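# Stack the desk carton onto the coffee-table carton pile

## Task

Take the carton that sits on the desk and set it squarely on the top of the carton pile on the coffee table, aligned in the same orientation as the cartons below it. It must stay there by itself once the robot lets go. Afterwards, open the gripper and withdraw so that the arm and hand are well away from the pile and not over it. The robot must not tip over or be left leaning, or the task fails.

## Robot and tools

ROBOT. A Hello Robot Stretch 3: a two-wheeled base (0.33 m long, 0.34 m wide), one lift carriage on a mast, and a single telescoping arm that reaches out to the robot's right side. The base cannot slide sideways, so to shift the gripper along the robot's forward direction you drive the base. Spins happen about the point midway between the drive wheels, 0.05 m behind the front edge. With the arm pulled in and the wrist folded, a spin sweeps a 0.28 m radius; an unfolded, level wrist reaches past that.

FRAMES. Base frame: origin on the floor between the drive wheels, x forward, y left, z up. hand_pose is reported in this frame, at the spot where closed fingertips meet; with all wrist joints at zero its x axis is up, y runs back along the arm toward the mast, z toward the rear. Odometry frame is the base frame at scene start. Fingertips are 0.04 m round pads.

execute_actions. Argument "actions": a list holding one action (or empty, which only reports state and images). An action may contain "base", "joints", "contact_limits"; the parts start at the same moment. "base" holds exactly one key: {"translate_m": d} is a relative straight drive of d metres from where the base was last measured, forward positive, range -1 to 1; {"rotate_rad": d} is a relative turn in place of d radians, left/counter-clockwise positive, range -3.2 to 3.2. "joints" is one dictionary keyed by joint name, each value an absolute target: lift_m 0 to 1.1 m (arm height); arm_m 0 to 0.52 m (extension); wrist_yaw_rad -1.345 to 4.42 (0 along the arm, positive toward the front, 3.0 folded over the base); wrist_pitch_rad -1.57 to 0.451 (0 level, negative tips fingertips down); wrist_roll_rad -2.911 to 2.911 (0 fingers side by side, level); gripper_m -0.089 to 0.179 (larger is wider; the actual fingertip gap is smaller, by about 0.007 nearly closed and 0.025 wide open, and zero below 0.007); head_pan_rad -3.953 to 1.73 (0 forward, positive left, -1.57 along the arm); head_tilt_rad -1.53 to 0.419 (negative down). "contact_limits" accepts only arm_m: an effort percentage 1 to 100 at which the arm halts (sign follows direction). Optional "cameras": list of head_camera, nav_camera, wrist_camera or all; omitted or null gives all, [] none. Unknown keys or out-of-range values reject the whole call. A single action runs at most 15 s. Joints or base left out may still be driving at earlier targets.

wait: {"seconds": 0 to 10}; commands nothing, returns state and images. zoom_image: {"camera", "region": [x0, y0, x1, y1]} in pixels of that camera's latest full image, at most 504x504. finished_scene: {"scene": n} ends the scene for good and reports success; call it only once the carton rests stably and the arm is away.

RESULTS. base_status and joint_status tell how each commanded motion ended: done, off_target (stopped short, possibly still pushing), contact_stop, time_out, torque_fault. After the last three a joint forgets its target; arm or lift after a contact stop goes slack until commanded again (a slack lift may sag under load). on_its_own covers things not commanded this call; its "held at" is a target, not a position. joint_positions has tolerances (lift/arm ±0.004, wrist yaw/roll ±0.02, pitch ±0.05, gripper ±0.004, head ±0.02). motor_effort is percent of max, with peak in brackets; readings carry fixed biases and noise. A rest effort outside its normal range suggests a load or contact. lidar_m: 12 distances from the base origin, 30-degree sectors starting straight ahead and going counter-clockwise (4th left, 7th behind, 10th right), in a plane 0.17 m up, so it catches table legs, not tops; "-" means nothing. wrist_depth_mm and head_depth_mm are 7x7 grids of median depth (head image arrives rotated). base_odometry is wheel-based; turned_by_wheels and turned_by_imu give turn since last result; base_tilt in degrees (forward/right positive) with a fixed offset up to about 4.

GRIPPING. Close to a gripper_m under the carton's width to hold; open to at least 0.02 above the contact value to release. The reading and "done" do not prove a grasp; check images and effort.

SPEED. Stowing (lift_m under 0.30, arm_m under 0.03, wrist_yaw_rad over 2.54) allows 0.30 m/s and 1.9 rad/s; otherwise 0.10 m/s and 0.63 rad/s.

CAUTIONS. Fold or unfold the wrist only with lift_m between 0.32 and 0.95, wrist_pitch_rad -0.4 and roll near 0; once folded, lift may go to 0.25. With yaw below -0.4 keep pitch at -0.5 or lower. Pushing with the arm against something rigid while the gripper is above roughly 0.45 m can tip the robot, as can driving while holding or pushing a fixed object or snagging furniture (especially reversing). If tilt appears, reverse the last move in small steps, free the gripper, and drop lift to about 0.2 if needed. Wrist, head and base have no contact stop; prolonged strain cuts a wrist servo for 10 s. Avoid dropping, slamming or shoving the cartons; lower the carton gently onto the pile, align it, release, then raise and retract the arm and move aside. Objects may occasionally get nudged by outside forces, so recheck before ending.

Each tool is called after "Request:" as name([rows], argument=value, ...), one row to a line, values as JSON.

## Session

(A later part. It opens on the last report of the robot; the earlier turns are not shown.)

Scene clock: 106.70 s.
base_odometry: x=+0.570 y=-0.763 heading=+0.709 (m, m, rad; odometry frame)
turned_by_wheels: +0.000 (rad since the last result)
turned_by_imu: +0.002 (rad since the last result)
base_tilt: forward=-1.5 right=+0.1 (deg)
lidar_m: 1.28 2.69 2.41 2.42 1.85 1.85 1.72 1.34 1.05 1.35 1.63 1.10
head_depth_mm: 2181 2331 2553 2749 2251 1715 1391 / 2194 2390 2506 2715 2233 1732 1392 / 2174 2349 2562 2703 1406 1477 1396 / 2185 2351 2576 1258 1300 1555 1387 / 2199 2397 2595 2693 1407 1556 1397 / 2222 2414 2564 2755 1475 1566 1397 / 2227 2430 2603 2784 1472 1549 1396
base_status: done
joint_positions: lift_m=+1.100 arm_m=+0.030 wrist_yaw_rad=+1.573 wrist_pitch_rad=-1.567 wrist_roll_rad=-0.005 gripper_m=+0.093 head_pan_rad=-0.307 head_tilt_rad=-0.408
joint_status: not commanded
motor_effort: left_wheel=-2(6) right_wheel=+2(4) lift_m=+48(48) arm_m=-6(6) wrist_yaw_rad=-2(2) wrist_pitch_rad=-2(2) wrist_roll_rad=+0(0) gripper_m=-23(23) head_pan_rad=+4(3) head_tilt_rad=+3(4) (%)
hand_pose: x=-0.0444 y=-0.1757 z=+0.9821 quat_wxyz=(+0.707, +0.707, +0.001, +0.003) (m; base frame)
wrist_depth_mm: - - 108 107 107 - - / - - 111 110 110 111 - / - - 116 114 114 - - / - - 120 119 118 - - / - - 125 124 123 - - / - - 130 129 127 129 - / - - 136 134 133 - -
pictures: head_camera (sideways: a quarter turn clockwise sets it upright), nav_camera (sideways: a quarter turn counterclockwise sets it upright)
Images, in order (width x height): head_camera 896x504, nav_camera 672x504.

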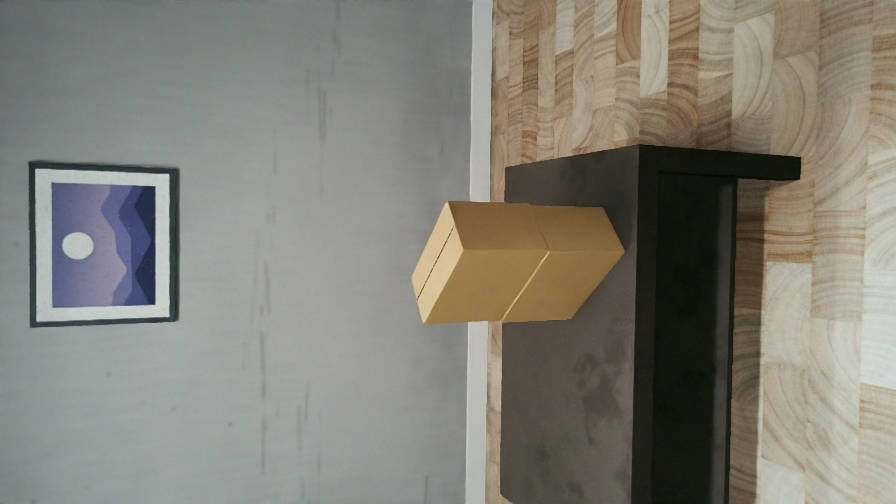

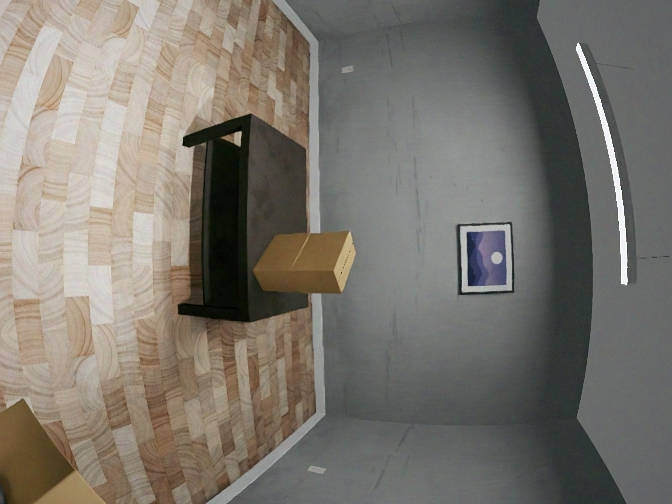

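Request:
execute_actions([
  {"base":{"rotate_rad":-0.31},"joints":{"head_pan_rad":0,"head_tilt_rad":-0.6,"wrist_yaw_rad":0.63}},
], cameras=[])

Request:
execute_actions([
  {"base":{"translate_m":0.72}},
], cameras=["head_camera"])

Request:
execute_actions([
  {"base":{"rotate_rad":1.585},"joints":{"head_pan_rad":-1.57,"head_tilt_rad":-0.8}},
])

Scene clock: 110.80 s.
base_odometry: x=+0.570 y=-0.763 heading=+0.399 (m, m, rad; odometry frame)
turned_by_wheels: -0.310 (rad since the last result)
turned_by_imu: -0.308 (rad since the last result)
base_tilt: forward=-1.6 right=+0.0 (deg)
lidar_m: 1.10 1.28 2.48 2.41 2.49 1.85 1.72 1.89 1.34 1.05 1.41 1.96
head_depth_mm: 2198 2408 2693 2291 1778 1457 1238 / 2197 2427 2712 2299 1790 1455 1228 / 2211 2421 2669 1556 1569 1458 1237 / 2213 2414 1241 1335 1643 1451 1235 / 2238 2437 2582 1419 1637 1467 1239 / 2199 2468 2758 1500 1618 1455 1237 / 2231 2457 2734 1511 1620 1454 1234
base_status: done
joint_positions: lift_m=+1.100 arm_m=+0.030 wrist_yaw_rad=+0.633 wrist_pitch_rad=-1.567 wrist_roll_rad=-0.005 gripper_m=+0.093 head_pan_rad=-0.007 head_tilt_rad=-0.592
joint_status: all done
motor_effort: left_wheel=+4(8) right_wheel=-3(7) lift_m=+47(48) arm_m=-6(6) wrist_yaw_rad=-2(2) wrist_pitch_rad=-2(2) wrist_roll_rad=+0(0) gripper_m=-23(23) head_pan_rad=+3(27) head_tilt_rad=-3(19) (%)
hand_pose: x=-0.0352 y=-0.1569 z=+0.9821 quat_wxyz=(+0.632, +0.631, -0.319, -0.317) (m; base frame)
wrist_depth_mm: - - 108 107 107 - - / - - 112 110 109 110 - / - - 116 114 114 - - / - - 120 119 118 - - / - - 125 124 123 - - / - - 130 129 128 129 - / - - 136 134 133 - -
pictures: none
No camera images: the call's "cameras" was empty. Leave "cameras" out to get every camera's image.

Scene clock: 119.50 s.
base_odometry: x=+1.233 y=-0.483 heading=+0.399 (m, m, rad; odometry frame)
turned_by_wheels: +0.000 (rad since the last result)
turned_by_imu: +0.002 (rad since the last result)
base_tilt: forward=-1.6 right=+0.0 (deg)
lidar_m: 0.88 1.10 0.76 2.40 2.50 2.50 2.42 1.84 1.33 1.36 1.42 0.39
head_depth_mm: 1569 1720 1941 2141 1778 1458 1229 / 1581 1753 1933 2118 1779 1362 827 / 1589 1746 1948 2135 1172 711 792 / 1601 1761 1964 2140 672 599 736 / 1600 1788 1964 2126 674 706 792 / 1602 1773 1975 2158 1068 911 804 / 1609 1767 1976 2169 1171 955 808
base_status: done
joint_positions: lift_m=+1.100 arm_m=+0.030 wrist_yaw_rad=+0.633 wrist_pitch_rad=-1.567 wrist_roll_rad=-0.005 gripper_m=+0.093 head_pan_rad=-0.007 head_tilt_rad=-0.593
joint_status: not commanded
motor_effort: left_wheel=+4(9) right_wheel=-3(4) lift_m=+48(47) arm_m=-6(6) wrist_yaw_rad=-3(3) wrist_pitch_rad=-2(2) wrist_roll_rad=+0(0) gripper_m=-23(23) head_pan_rad=+4(3) head_tilt_rad=-3(4) (%)
hand_pose: x=-0.0352 y=-0.1569 z=+0.9821 quat_wxyz=(+0.632, +0.631, -0.319, -0.317) (m; base frame)
wrist_depth_mm: 522 629 108 107 106 - - / 540 652 111 110 109 110 - / 686 946 115 115 114 - - / 702 - 120 119 118 - - / 737 - 125 124 123 - - / 958 - 130 129 127 129 - / - - 137 134 134 - -
pictures: head_camera (sideways: a quarter turn clockwise sets it upright)
Images, in order (width x height): head_camera 896x504.

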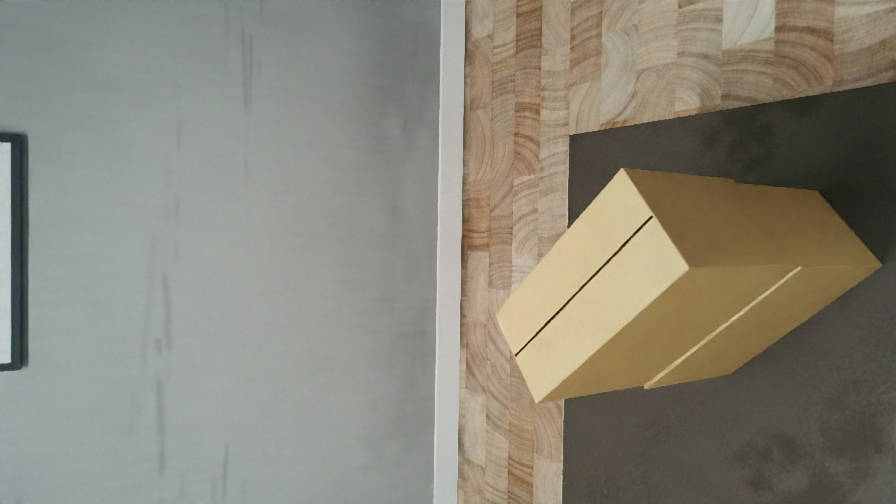

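Scene clock: 123.00 s.
base_odometry: x=+1.233 y=-0.483 heading=+1.984 (m, m, rad; odometry frame)
turned_by_wheels: +1.585 (rad since the last result)
turned_by_imu: +1.570 (rad since the last result)
base_tilt: forward=-1.5 right=+0.0 (deg)
lidar_m: 2.40 2.51 2.50 2.43 1.82 1.32 1.36 1.42 0.39 0.88 1.10 0.76
head_depth_mm: - - - - - - - / - - - - - - - / - - - - - - - / 1652 1917 2080 633 323 - - / 1672 1908 2154 692 709 289 1166 / 1690 1902 2102 1148 979 864 1139 / 1682 1943 2133 1169 984 884 1143
base_status: done
joint_positions: lift_m=+1.100 arm_m=+0.030 wrist_yaw_rad=+0.633 wrist_pitch_rad=-1.567 wrist_roll_rad=-0.005 gripper_m=+0.093 head_pan_rad=-1.563 head_tilt_rad=-0.790
joint_status: all done
motor_effort: left_wheel=-1(6) right_wheel=+1(5) lift_m=+48(47) arm_m=-6(6) wrist_yaw_rad=-2(2) wrist_pitch_rad=-2(2) wrist_roll_rad=+0(0) gripper_m=-23(23) head_pan_rad=-3(40) head_tilt_rad=-5(20) (%)
hand_pose: x=-0.0352 y=-0.1569 z=+0.9821 quat_wxyz=(+0.632, +0.631, -0.319, -0.317) (m; base frame)
wrist_depth_mm: - - 108 107 107 609 - / - - 111 110 110 110 - / - - 116 114 114 - - / - - 120 119 118 - - / - - 125 124 123 - - / - - 130 129 128 129 - / - - 136 135 133 - -
pictures: head_camera (sideways: a quarter turn clockwise sets it upright), nav_camera (sideways: a quarter turn counterclockwise sets it upright), wrist_camera
Images, in order (width x height): head_camera 896x504, nav_camera 672x504, wrist_camera 644x364.

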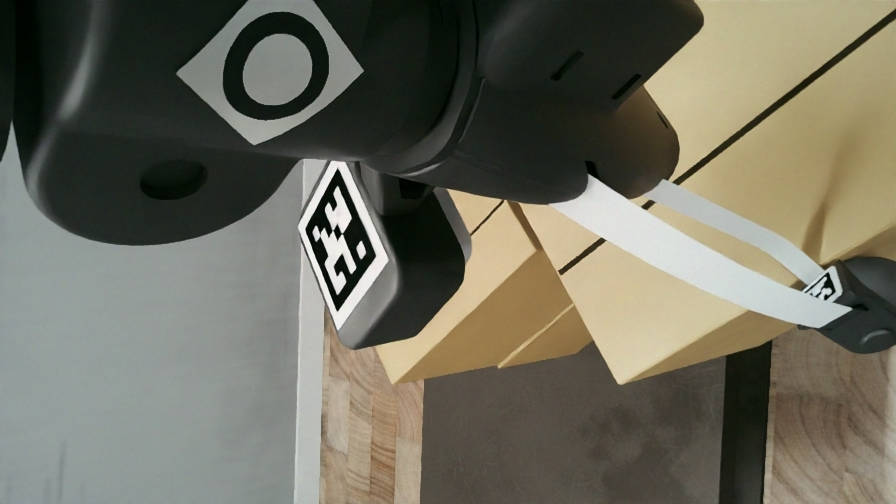

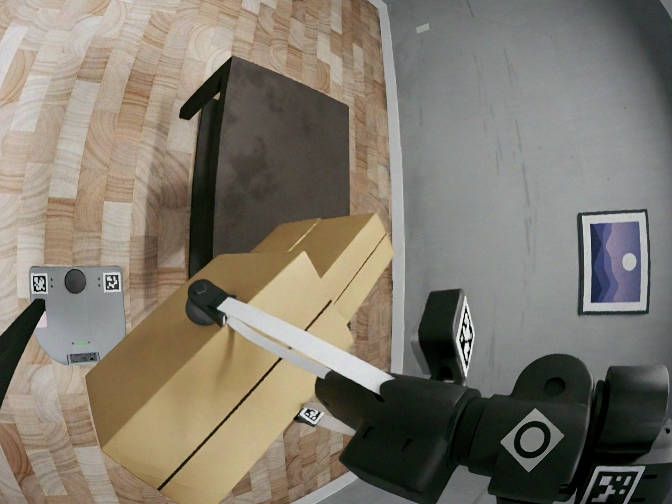

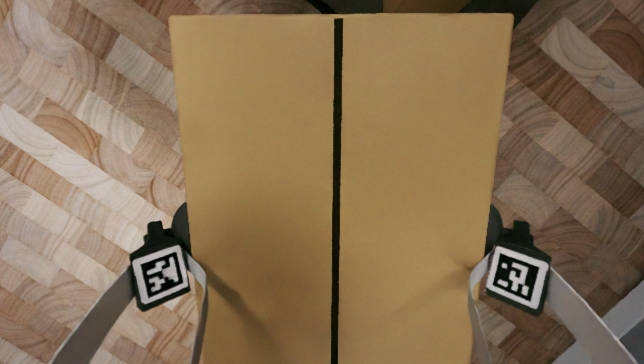

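Request:
execute_actions([
  {"base":{"translate_m":0.07},"joints":{"arm_m":0.36,"wrist_yaw_rad":0.665,"head_tilt_rad":-0.75}},
])

Scene clock: 127.40 s.
base_odometry: x=+1.205 y=-0.419 heading=+1.984 (m, m, rad; odometry frame)
turned_by_wheels: +0.000 (rad since the last result)
turned_by_imu: -0.001 (rad since the last result)
base_tilt: forward=-1.5 right=-0.1 (deg)
lidar_m: 2.33 2.44 2.48 2.45 1.92 1.39 1.43 1.49 0.43 0.90 1.06 0.70
head_depth_mm: 1619 1825 2033 435 1473 1240 1118 / 1597 1873 481 420 492 845 1058 / - 1957 497 460 559 808 1116 / 1610 1871 516 560 759 845 1119 / 1644 1861 2074 1153 964 866 1121 / 1676 1879 2124 1214 1010 862 1115 / 1665 1890 2143 1221 1013 862 1138
base_status: done
joint_positions: lift_m=+1.100 arm_m=+0.360 wrist_yaw_rad=+0.662 wrist_pitch_rad=-1.566 wrist_roll_rad=-0.005 gripper_m=+0.093 head_pan_rad=-1.563 head_tilt_rad=-0.754
joint_status: all done
motor_effort: left_wheel=-2(3) right_wheel=+1(5) lift_m=+48(47) arm_m=+6(5) wrist_yaw_rad=+2(2) wrist_pitch_rad=-2(2) wrist_roll_rad=+0(0) gripper_m=-23(23) head_pan_rad=-3(3) head_tilt_rad=+2(8) (%)
hand_pose: x=-0.0357 y=-0.4866 z=+0.9821 quat_wxyz=(+0.637, +0.635, -0.310, -0.308) (m; base frame)
wrist_depth_mm: - 629 108 107 106 612 - / - - 111 110 110 111 - / - - 115 115 114 - - / - - 120 119 118 - - / - - 125 124 122 - - / - - 130 129 128 129 - / - - 136 134 133 - -
pictures: head_camera (sideways: a quarter turn clockwise sets it upright), nav_camera (sideways: a quarter turn counterclockwise sets it upright), wrist_camera
Images, in order (width x height): head_camera 896x504, nav_camera 672x504, wrist_camera 644x364.

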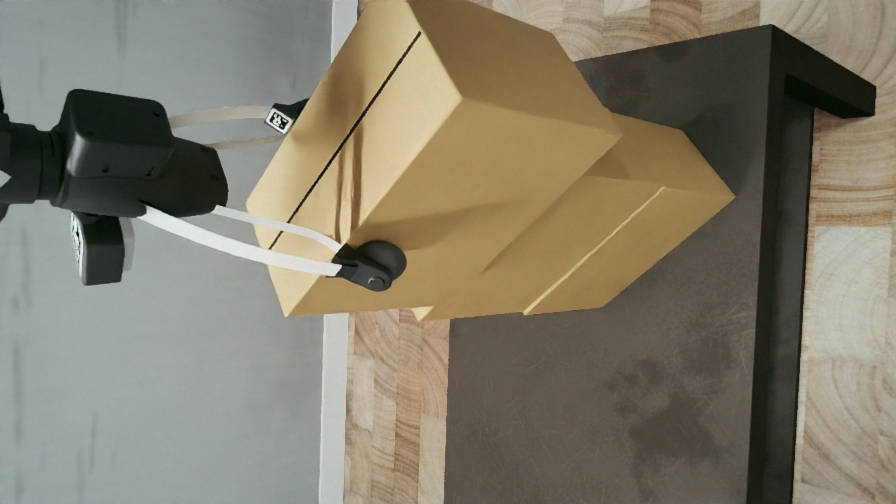

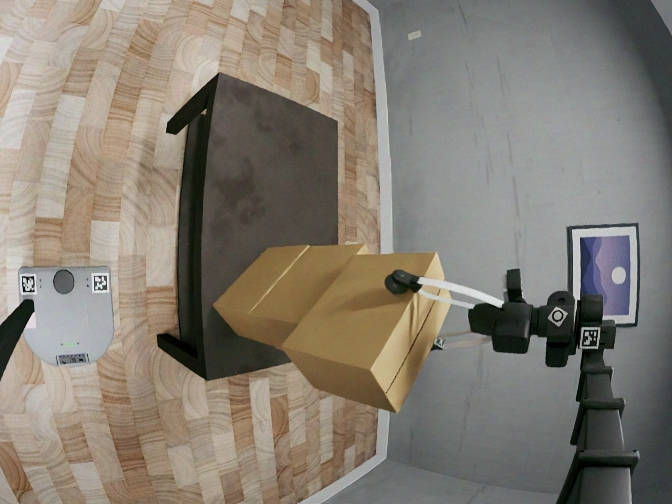

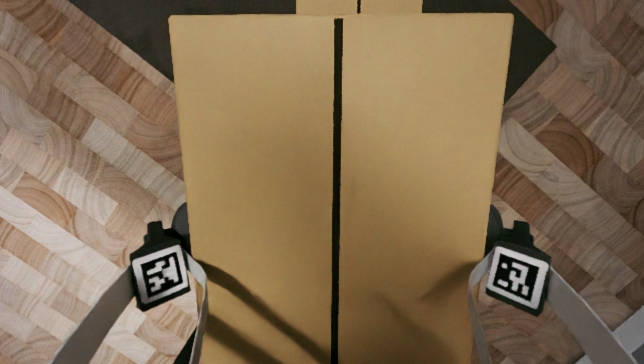

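Request:
execute_actions([
  {"base":{"translate_m":0.02},"joints":{"arm_m":0.43}},
])

Scene clock: 130.93 s.
base_odometry: x=+1.197 y=-0.401 heading=+1.984 (m, m, rad; odometry frame)
turned_by_wheels: +0.000 (rad since the last result)
turned_by_imu: -0.001 (rad since the last result)
base_tilt: forward=-1.5 right=+0.1 (deg)
lidar_m: 2.31 2.41 2.47 2.44 1.94 1.40 1.45 1.52 0.44 1.90 1.04 0.69
head_depth_mm: 1627 1832 508 637 1502 880 1101 / 1590 1833 500 498 665 845 1062 / - 1829 514 541 648 812 1115 / 1607 1804 558 662 796 860 1117 / 1643 1870 2093 1183 985 863 1114 / 1659 1885 2118 1217 1010 860 1113 / 1668 1894 2151 1215 1013 861 1136
base_status: done
joint_positions: lift_m=+1.100 arm_m=+0.430 wrist_yaw_rad=+0.662 wrist_pitch_rad=-1.566 wrist_roll_rad=-0.005 gripper_m=+0.093 head_pan_rad=-1.563 head_tilt_rad=-0.754
joint_status: all done
motor_effort: left_wheel=-2(3) right_wheel=+1(6) lift_m=+48(48) arm_m=+5(4) wrist_yaw_rad=+3(2) wrist_pitch_rad=-2(2) wrist_roll_rad=+0(0) gripper_m=-23(23) head_pan_rad=-2(2) head_tilt_rad=+2(1) (%)
hand_pose: x=-0.0357 y=-0.5566 z=+0.9821 quat_wxyz=(+0.637, +0.635, -0.310, -0.308) (m; base frame)
wrist_depth_mm: - 630 108 108 107 - - / - 658 111 110 109 111 - / - - 115 115 114 - - / - - 120 119 118 - - / - - 125 124 123 - - / - - 130 129 128 129 - / - - 136 135 133 - -
pictures: head_camera (sideways: a quarter turn clockwise sets it upright), nav_camera (sideways: a quarter turn counterclockwise sets it upright), wrist_camera
Images, in order (width x height): head_camera 896x504, nav_camera 672x504, wrist_camera 644x364.

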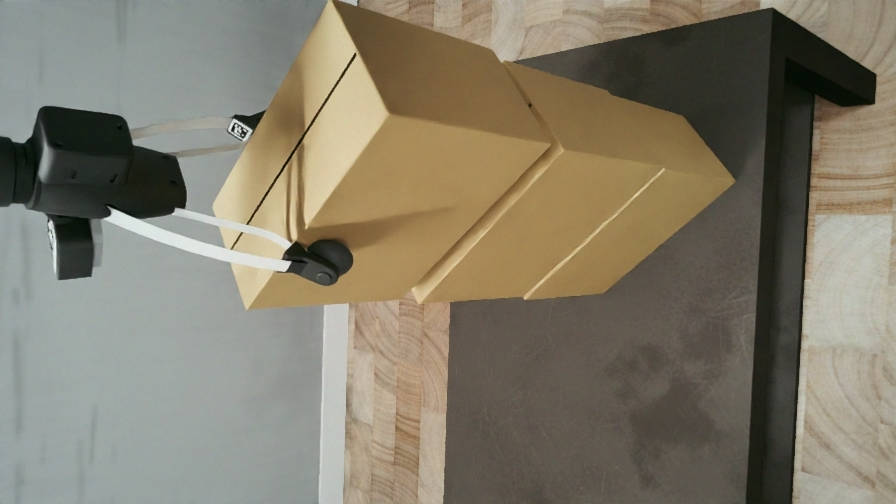

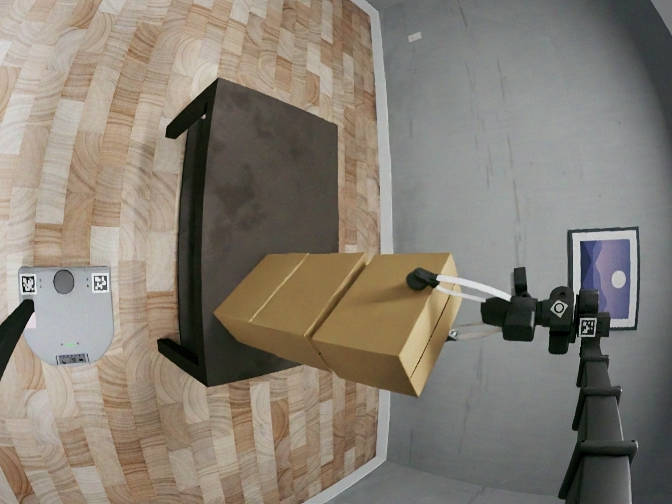

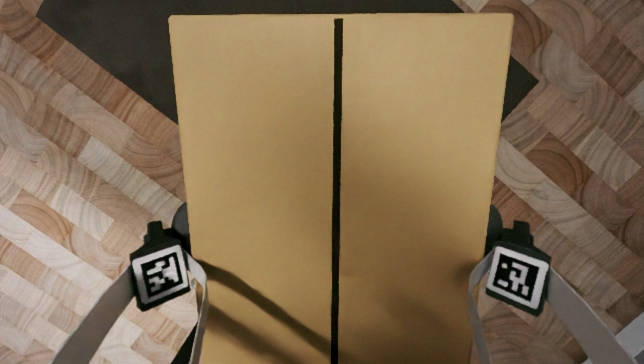

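Request:
execute_actions([
  {"joints":{"lift_m":1.07,"head_tilt_rad":-0.85,"head_pan_rad":-1.65}},
], cameras=["head_camera"])

Request:
zoom_image(camera="head_camera", region=[250, 0, 700, 400])

Scene clock: 133.10 s.
base_odometry: x=+1.197 y=-0.401 heading=+1.984 (m, m, rad; odometry frame)
turned_by_wheels: +0.000 (rad since the last result)
turned_by_imu: +0.000 (rad since the last result)
base_tilt: forward=-1.7 right=+0.1 (deg)
lidar_m: 2.31 2.42 2.48 2.45 1.94 1.40 1.45 1.52 0.44 1.90 1.05 0.69
head_depth_mm: 1677 1960 2031 1718 1458 1242 1126 / 1678 1956 507 661 932 943 1129 / 1724 1828 492 555 739 1100 1128 / - 605 528 645 814 877 1130 / 1704 1813 644 795 929 877 1132 / 1669 1927 2059 1111 952 877 1126 / 1672 1905 2070 1115 951 879 1131
base_status: not commanded
joint_positions: lift_m=+1.072 arm_m=+0.430 wrist_yaw_rad=+0.662 wrist_pitch_rad=-1.568 wrist_roll_rad=-0.005 gripper_m=+0.093 head_pan_rad=-1.643 head_tilt_rad=-0.839
joint_status: lift_m contact_stop (moved -0.027 of -0.030); the others done
on_its_own: lift_m is slack since a contact_stop, until your next command for it
motor_effort: left_wheel=-1(2) right_wheel=+1(1) lift_m=+37(43) arm_m=+4(6) wrist_yaw_rad=+1(2) wrist_pitch_rad=-1(2) wrist_roll_rad=+0(0) gripper_m=-23(23) head_pan_rad=-3(14) head_tilt_rad=-5(14) (%)
hand_pose: x=-0.0360 y=-0.5563 z=+0.9546 quat_wxyz=(+0.637, +0.636, -0.309, -0.308) (m; base frame)
wrist_depth_mm: 623 596 109 108 107 973 979 / - 622 112 111 110 605 - / - - 116 115 114 631 - / - - 120 119 118 - - / - - 125 124 123 - - / - - 130 128 127 129 - / - - 136 134 132 - -
pictures: head_camera (sideways: a quarter turn clockwise sets it upright)
Images, in order (width x height): head_camera 896x504.

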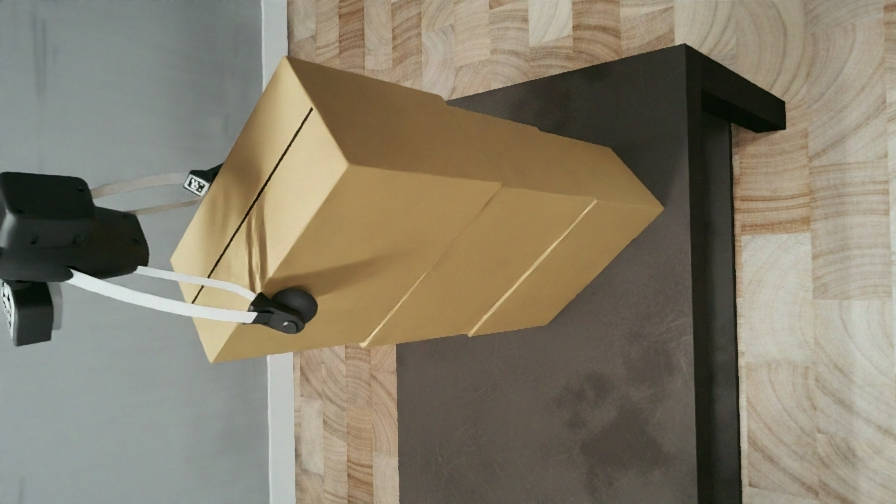

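Region (250, 0, 700, 400) of head_camera's 896x504 image, scaled by 1.120, with more detail than that image has.

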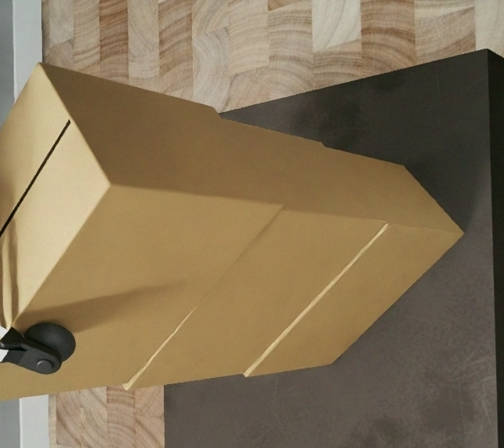

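Request:
execute_actions([
  {"joints":{"lift_m":1.085}},
], cameras=[])

Request:
execute_actions([
  {"joints":{"wrist_yaw_rad":0.70}},
], cameras=[])

Request:
execute_actions([
  {"joints":{"lift_m":1.07}},
], cameras=["head_camera"])

Request:
zoom_image(camera="head_camera", region=[250, 0, 700, 400])

Scene clock: 134.90 s.
base_odometry: x=+1.197 y=-0.401 heading=+1.984 (m, m, rad; odometry frame)
turned_by_wheels: +0.000 (rad since the last result)
turned_by_imu: +0.000 (rad since the last result)
base_tilt: forward=-1.7 right=+0.1 (deg)
lidar_m: 2.31 2.41 2.47 2.45 1.95 1.40 1.45 1.52 0.44 1.90 1.04 0.69
head_depth_mm: 1711 1948 1998 1701 1463 1249 1132 / 1681 1904 501 689 931 937 1126 / 1724 569 482 555 736 1106 1129 / - 579 527 645 813 873 1127 / 1705 603 640 795 930 875 1122 / 1659 1931 2074 1114 949 878 1127 / 1668 1924 2082 1114 951 873 1130
base_status: not commanded
joint_positions: lift_m=+1.085 arm_m=+0.430 wrist_yaw_rad=+0.662 wrist_pitch_rad=-1.567 wrist_roll_rad=-0.005 gripper_m=+0.093 head_pan_rad=-1.643 head_tilt_rad=-0.839
joint_status: all done
motor_effort: left_wheel=-1(1) right_wheel=+1(1) lift_m=+48(48) arm_m=+4(3) wrist_yaw_rad=+2(2) wrist_pitch_rad=-2(2) wrist_roll_rad=+0(0) gripper_m=-23(23) head_pan_rad=-3(3) head_tilt_rad=-5(4) (%)
hand_pose: x=-0.0358 y=-0.5566 z=+0.9671 quat_wxyz=(+0.637, +0.635, -0.310, -0.308) (m; base frame)
wrist_depth_mm: 631 629 108 107 106 - - / - 640 112 110 109 110 - / - - 116 114 114 - - / - - 120 119 118 - - / - - 124 124 122 - - / - - 130 129 128 129 - / - - 137 134 133 - -
pictures: none
No camera images: the call's "cameras" was empty. Leave "cameras" out to get every camera's image.

Scene clock: 135.47 s.
base_odometry: x=+1.197 y=-0.401 heading=+1.984 (m, m, rad; odometry frame)
turned_by_wheels: +0.000 (rad since the last result)
turned_by_imu: +0.000 (rad since the last result)
base_tilt: forward=-1.6 right=+0.0 (deg)
lidar_m: 2.30 2.42 2.48 2.45 1.94 1.40 1.45 1.52 0.44 1.90 1.04 0.69
head_depth_mm: 1697 1952 2010 1701 1466 1246 1122 / 1689 1902 501 686 936 937 1130 / 1727 569 488 565 737 1108 1129 / - 580 532 643 818 877 1130 / 1706 594 641 798 935 880 1125 / 1674 1922 2093 1112 954 879 1133 / 1672 1919 2065 1113 942 880 1129
base_status: not commanded
joint_positions: lift_m=+1.085 arm_m=+0.430 wrist_yaw_rad=+0.697 wrist_pitch_rad=-1.567 wrist_roll_rad=-0.005 gripper_m=+0.093 head_pan_rad=-1.643 head_tilt_rad=-0.839
joint_status: all done
motor_effort: left_wheel=-1(1) right_wheel=+1(1) lift_m=+48(48) arm_m=+4(4) wrist_yaw_rad=+1(2) wrist_pitch_rad=-2(2) wrist_roll_rad=+0(0) gripper_m=-23(23) head_pan_rad=-3(3) head_tilt_rad=-5(5) (%)
hand_pose: x=-0.0364 y=-0.5571 z=+0.9671 quat_wxyz=(+0.642, +0.641, -0.299, -0.297) (m; base frame)
wrist_depth_mm: - 618 108 107 106 - - / - 634 111 110 110 111 - / - - 116 115 113 634 - / - - 120 119 118 - - / - - 125 124 123 - - / - - 130 129 128 129 - / - - 136 135 133 - -
pictures: none
No camera images: the call's "cameras" was empty. Leave "cameras" out to get every camera's image.

Scene clock: 136.30 s.
base_odometry: x=+1.197 y=-0.401 heading=+1.984 (m, m, rad; odometry frame)
turned_by_wheels: +0.000 (rad since the last result)
turned_by_imu: +0.000 (rad since the last result)
base_tilt: forward=-1.8 right=+0.1 (deg)
lidar_m: 2.31 2.41 2.47 2.45 1.94 1.40 1.45 1.52 0.44 1.90 1.04 0.68
head_depth_mm: 1706 1932 2015 1713 1465 1242 1122 / 1690 1956 507 661 927 940 1128 / 1727 1834 491 564 735 1104 1126 / - 603 533 644 814 875 1125 / 1710 1799 641 795 930 880 1129 / 1675 1909 2058 1114 951 880 1130 / 1670 1919 2031 1112 953 876 1129
base_status: not commanded
joint_positions: lift_m=+1.072 arm_m=+0.430 wrist_yaw_rad=+0.697 wrist_pitch_rad=-1.569 wrist_roll_rad=-0.005 gripper_m=+0.093 head_pan_rad=-1.643 head_tilt_rad=-0.839
joint_status: lift_m contact_stop (moved -0.012 of -0.015)
on_its_own: lift_m is slack since a contact_stop, until your next command for it
motor_effort: left_wheel=-1(1) right_wheel=+1(1) lift_m=+36(45) arm_m=+4(4) wrist_yaw_rad=+2(1) wrist_pitch_rad=-1(2) wrist_roll_rad=+0(0) gripper_m=-23(23) head_pan_rad=-3(4) head_tilt_rad=-5(5) (%)
hand_pose: x=-0.0367 y=-0.5567 z=+0.9546 quat_wxyz=(+0.642, +0.641, -0.298, -0.297) (m; base frame)
wrist_depth_mm: - 606 109 108 107 959 980 / - 627 112 111 110 602 - / - - 116 115 114 629 - / - - 121 119 118 - - / - - 124 124 123 - - / - - 130 128 127 128 - / - - 135 134 133 - -
pictures: head_camera (sideways: a quarter turn clockwise sets it upright)
Images, in order (width x height): head_camera 896x504.

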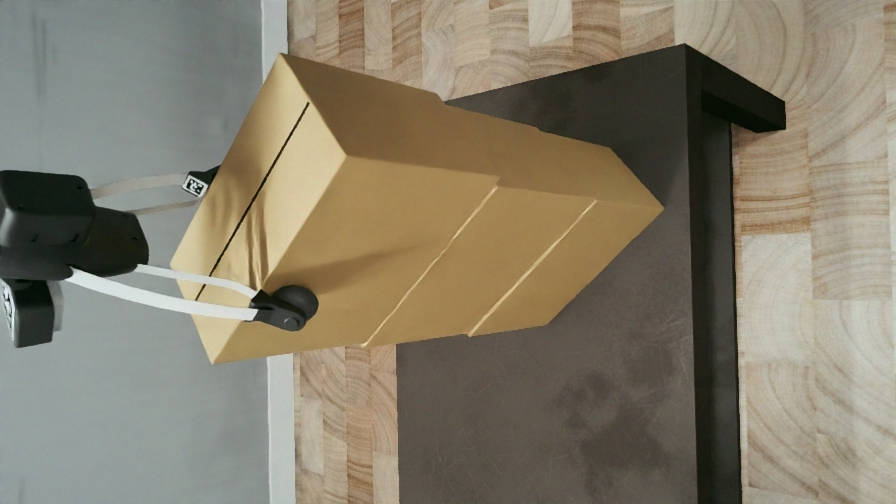

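Region (250, 0, 700, 400) of head_camera's 896x504 image, scaled by 1.120, with more detail than that image has.

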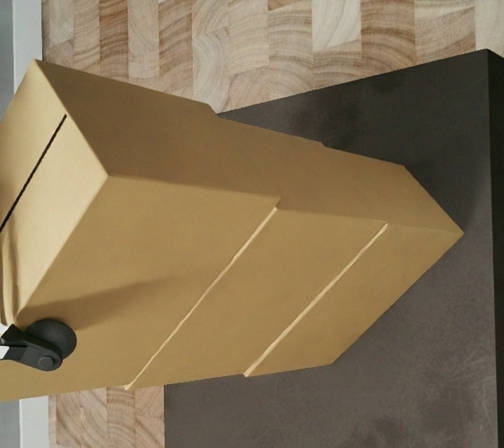

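Request:
execute_actions([
  {"joints":{"gripper_m":0.179}},
], cameras=[])

Request:
execute_actions([
  {"joints":{"lift_m":1.1}},
], cameras=[])

Request:
execute_actions([
  {"joints":{"wrist_pitch_rad":-0.4}},
], cameras=["head_camera"])

Scene clock: 138.67 s.
base_odometry: x=+1.197 y=-0.401 heading=+1.984 (m, m, rad; odometry frame)
turned_by_wheels: +0.000 (rad since the last result)
turned_by_imu: -0.001 (rad since the last result)
base_tilt: forward=-1.7 right=+0.1 (deg)
lidar_m: 2.31 2.41 2.48 2.44 1.94 1.40 1.45 1.52 0.44 1.90 1.05 0.68
head_depth_mm: 1692 1966 2009 1725 1461 1238 1128 / 1675 1937 506 659 931 938 1131 / 1709 1813 491 564 736 1104 1134 / - 582 534 645 812 873 1127 / 1711 1800 646 797 930 876 1131 / 1687 1925 2074 1116 953 870 1126 / 1673 1920 2050 1111 954 879 1131
base_status: not commanded
joint_positions: lift_m=+1.072 arm_m=+0.430 wrist_yaw_rad=+0.697 wrist_pitch_rad=-1.568 wrist_roll_rad=-0.005 gripper_m=+0.179 head_pan_rad=-1.643 head_tilt_rad=-0.839
joint_status: all done
on_its_own: lift_m is slack since a contact_stop, until your next command for it
motor_effort: left_wheel=-1(1) right_wheel=+1(1) lift_m=+38(38) arm_m=+3(4) wrist_yaw_rad=+1(2) wrist_pitch_rad=-1(1) wrist_roll_rad=+0(0) gripper_m=+1(100) head_pan_rad=-3(4) head_tilt_rad=-5(5) (%)
hand_pose: x=-0.0366 y=-0.5568 z=+0.9548 quat_wxyz=(+0.642, +0.641, -0.298, -0.297) (m; base frame)
wrist_depth_mm: - 603 108 107 106 969 975 / - 625 111 110 109 110 - / - - 115 114 113 625 - / - - 119 118 117 - - / - - 124 123 121 - - / - - 129 127 127 - - / - - 134 133 132 - -
pictures: none
No camera images: the call's "cameras" was empty. Leave "cameras" out to get every camera's image.

Scene clock: 139.70 s.
base_odometry: x=+1.197 y=-0.401 heading=+1.984 (m, m, rad; odometry frame)
turned_by_wheels: +0.000 (rad since the last result)
turned_by_imu: +0.000 (rad since the last result)
base_tilt: forward=-1.6 right=+0.0 (deg)
lidar_m: 2.30 2.41 2.47 2.44 1.94 1.40 1.45 1.52 0.44 1.90 1.05 0.68
head_depth_mm: 1710 1955 1996 1728 1460 1247 1123 / 1698 1967 506 662 932 940 1120 / 1694 1830 492 562 737 1101 1126 / - 604 534 643 813 878 1126 / 1671 1827 639 797 932 873 1125 / 1682 1909 2060 1115 948 877 1132 / 1672 1906 2095 1114 955 877 1133
base_status: not commanded
joint_positions: lift_m=+1.100 arm_m=+0.430 wrist_yaw_rad=+0.697 wrist_pitch_rad=-1.568 wrist_roll_rad=-0.005 gripper_m=+0.179 head_pan_rad=-1.643 head_tilt_rad=-0.839
joint_status: all done
motor_effort: left_wheel=-1(1) right_wheel=+1(2) lift_m=+47(49) arm_m=+4(4) wrist_yaw_rad=+2(1) wrist_pitch_rad=-1(1) wrist_roll_rad=+0(0) gripper_m=+0(0) head_pan_rad=-3(4) head_tilt_rad=-5(5) (%)
hand_pose: x=-0.0366 y=-0.5568 z=+0.9821 quat_wxyz=(+0.642, +0.641, -0.298, -0.297) (m; base frame)
wrist_depth_mm: - 639 623 616 612 - - / - 658 138 136 135 633 - / - - 143 141 139 - - / - - 148 146 145 - - / - - 154 152 150 - - / - - 160 158 156 - - / - - 167 164 163 - -
pictures: none
No camera images: the call's "cameras" was empty. Leave "cameras" out to get every camera's image.

Scene clock: 141.17 s.
base_odometry: x=+1.197 y=-0.401 heading=+1.984 (m, m, rad; odometry frame)
turned_by_wheels: +0.000 (rad since the last result)
turned_by_imu: +0.000 (rad since the last result)
base_tilt: forward=-1.5 right=-0.1 (deg)
lidar_m: 2.30 2.41 2.47 2.44 1.94 1.40 1.45 1.52 0.44 1.90 1.04 0.69
head_depth_mm: 1698 1946 1996 1708 1463 1253 1131 / 1692 1927 507 661 924 940 1130 / 1679 1855 491 563 736 1108 1125 / 1683 604 533 643 814 876 1125 / 1680 1798 626 793 933 872 1125 / 1672 1932 2067 1111 944 876 1122 / 1674 1916 2048 1118 946 876 1132
base_status: not commanded
joint_positions: lift_m=+1.100 arm_m=+0.430 wrist_yaw_rad=+0.697 wrist_pitch_rad=-0.421 wrist_roll_rad=-0.005 gripper_m=+0.179 head_pan_rad=-1.643 head_tilt_rad=-0.839
joint_status: all done
motor_effort: left_wheel=-1(1) right_wheel=+1(1) lift_m=+47(47) arm_m=+4(4) wrist_yaw_rad=+3(2) wrist_pitch_rad=+12(12) wrist_roll_rad=+0(0) gripper_m=+0(1) head_pan_rad=-3(3) head_tilt_rad=-5(5) (%)
hand_pose: x=+0.1223 y=-0.7465 z=+1.1117 quat_wxyz=(+0.702, +0.375, -0.598, +0.098) (m; base frame)
wrist_depth_mm: - - - - - - 876 / - - - - - - 922 / - - - - - - 960 / - - - - - - - / - - - - - - - / - - - - - - - / - - 773 - - - -
pictures: head_camera (sideways: a quarter turn clockwise sets it upright)
Images, in order (width x height): head_camera 896x504.

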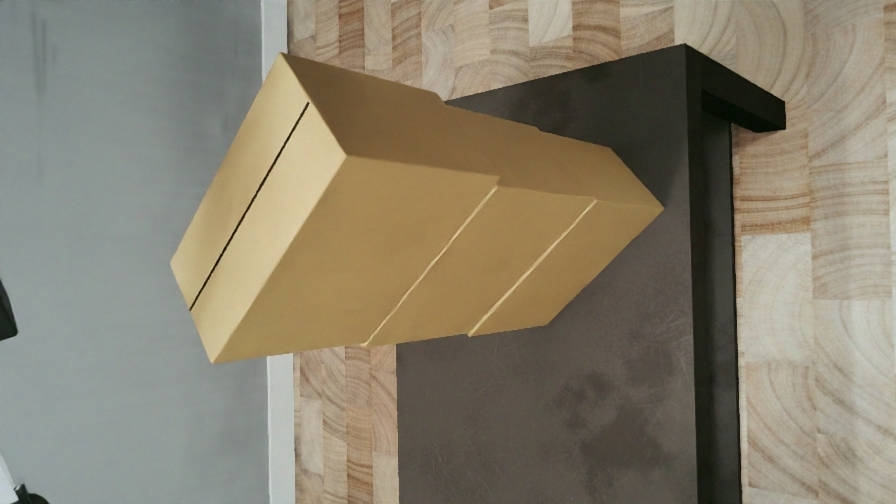

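Placed. Retract and move away.

Request:
execute_actions([
  {"base":{"translate_m":0.6},"joints":{"arm_m":0.0,"wrist_yaw_rad":1.57,"wrist_pitch_rad":0,"head_pan_rad":-2.2,"head_tilt_rad":-0.6}},
], cameras=["head_camera","nav_camera"])

Scene clock: 149.07 s.
base_odometry: x=+0.956 y=+0.149 heading=+1.984 (m, m, rad; odometry frame)
turned_by_wheels: +0.000 (rad since the last result)
turned_by_imu: +0.000 (rad since the last result)
base_tilt: forward=-1.5 right=+0.0 (deg)
lidar_m: 1.71 1.78 2.48 2.35 2.82 1.92 2.05 0.91 1.22 0.39 2.01 1.76
head_depth_mm: - 2455 782 844 982 1282 1223 / - 2551 800 874 993 999 1223 / - 2379 2510 951 1057 946 1160 / - 2193 2407 2280 1150 949 1044 / - 2108 2197 2259 1156 948 823 / - - 2094 2190 1156 949 799 / - - - 2132 - 949 804
base_status: done
joint_positions: lift_m=+1.100 arm_m=+0.001 wrist_yaw_rad=+1.568 wrist_pitch_rad=-0.024 wrist_roll_rad=-0.005 gripper_m=+0.179 head_pan_rad=-2.193 head_tilt_rad=-0.606
joint_status: all done
motor_effort: left_wheel=-1(2) right_wheel=+1(7) lift_m=+47(47) arm_m=-6(8) wrist_yaw_rad=+1(2) wrist_pitch_rad=+14(14) wrist_roll_rad=+0(0) gripper_m=+0(0) head_pan_rad=-3(35) head_tilt_rad=+2(20) (%)
hand_pose: x=+0.2342 y=-0.1466 z=+1.2083 quat_wxyz=(+0.508, +0.504, -0.493, +0.495) (m; base frame)
wrist_depth_mm: - - - - - - - / - - - - - - - / - - - - - - - / - - - - - - - / - - - - - - - / - - - - - - - / - - - - - - -
pictures: head_camera (sideways: a quarter turn clockwise sets it upright), nav_camera (sideways: a quarter turn counterclockwise sets it upright)
Images, in order (width x height): head_camera 896x504, nav_camera 672x504.

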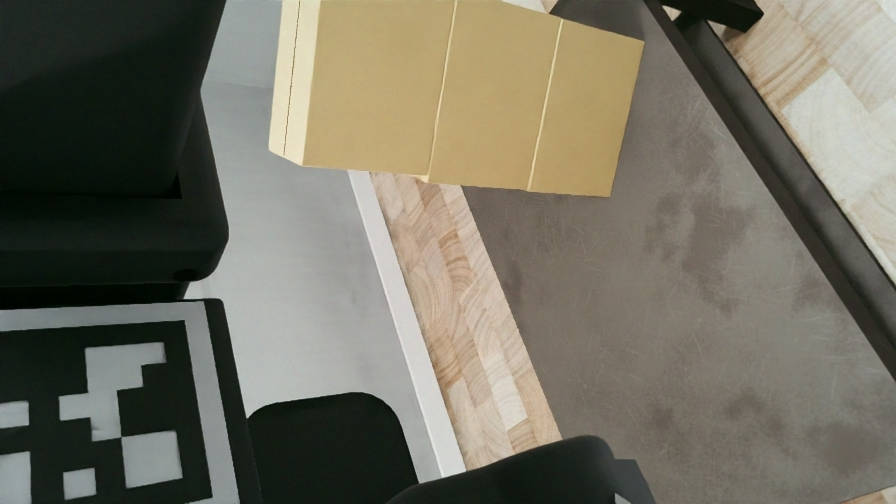

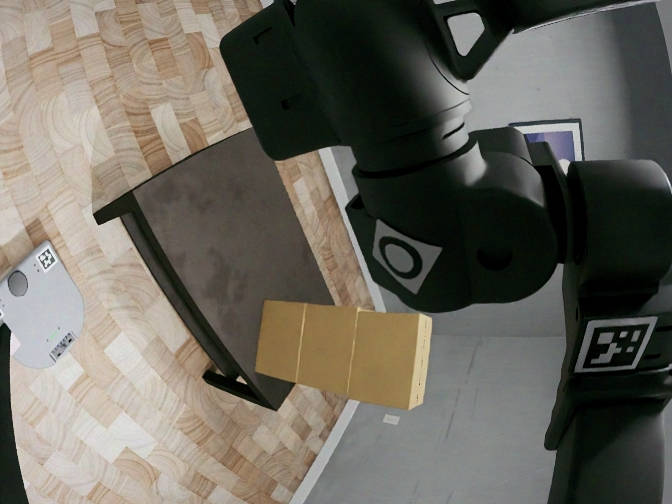

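Request:
zoom_image(camera="head_camera", region=[260, 0, 660, 225])

Region (260, 0, 660, 225) of head_camera's 896x504 image, scaled by 1.260, with more detail than that image has; it fills the top 284 rows of this view, and the rest is white.

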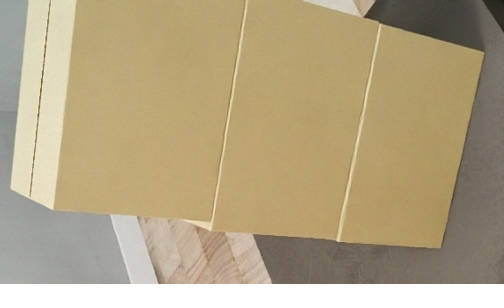

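Request:
finished_scene(scene=1)

The scene is finished: the task was done.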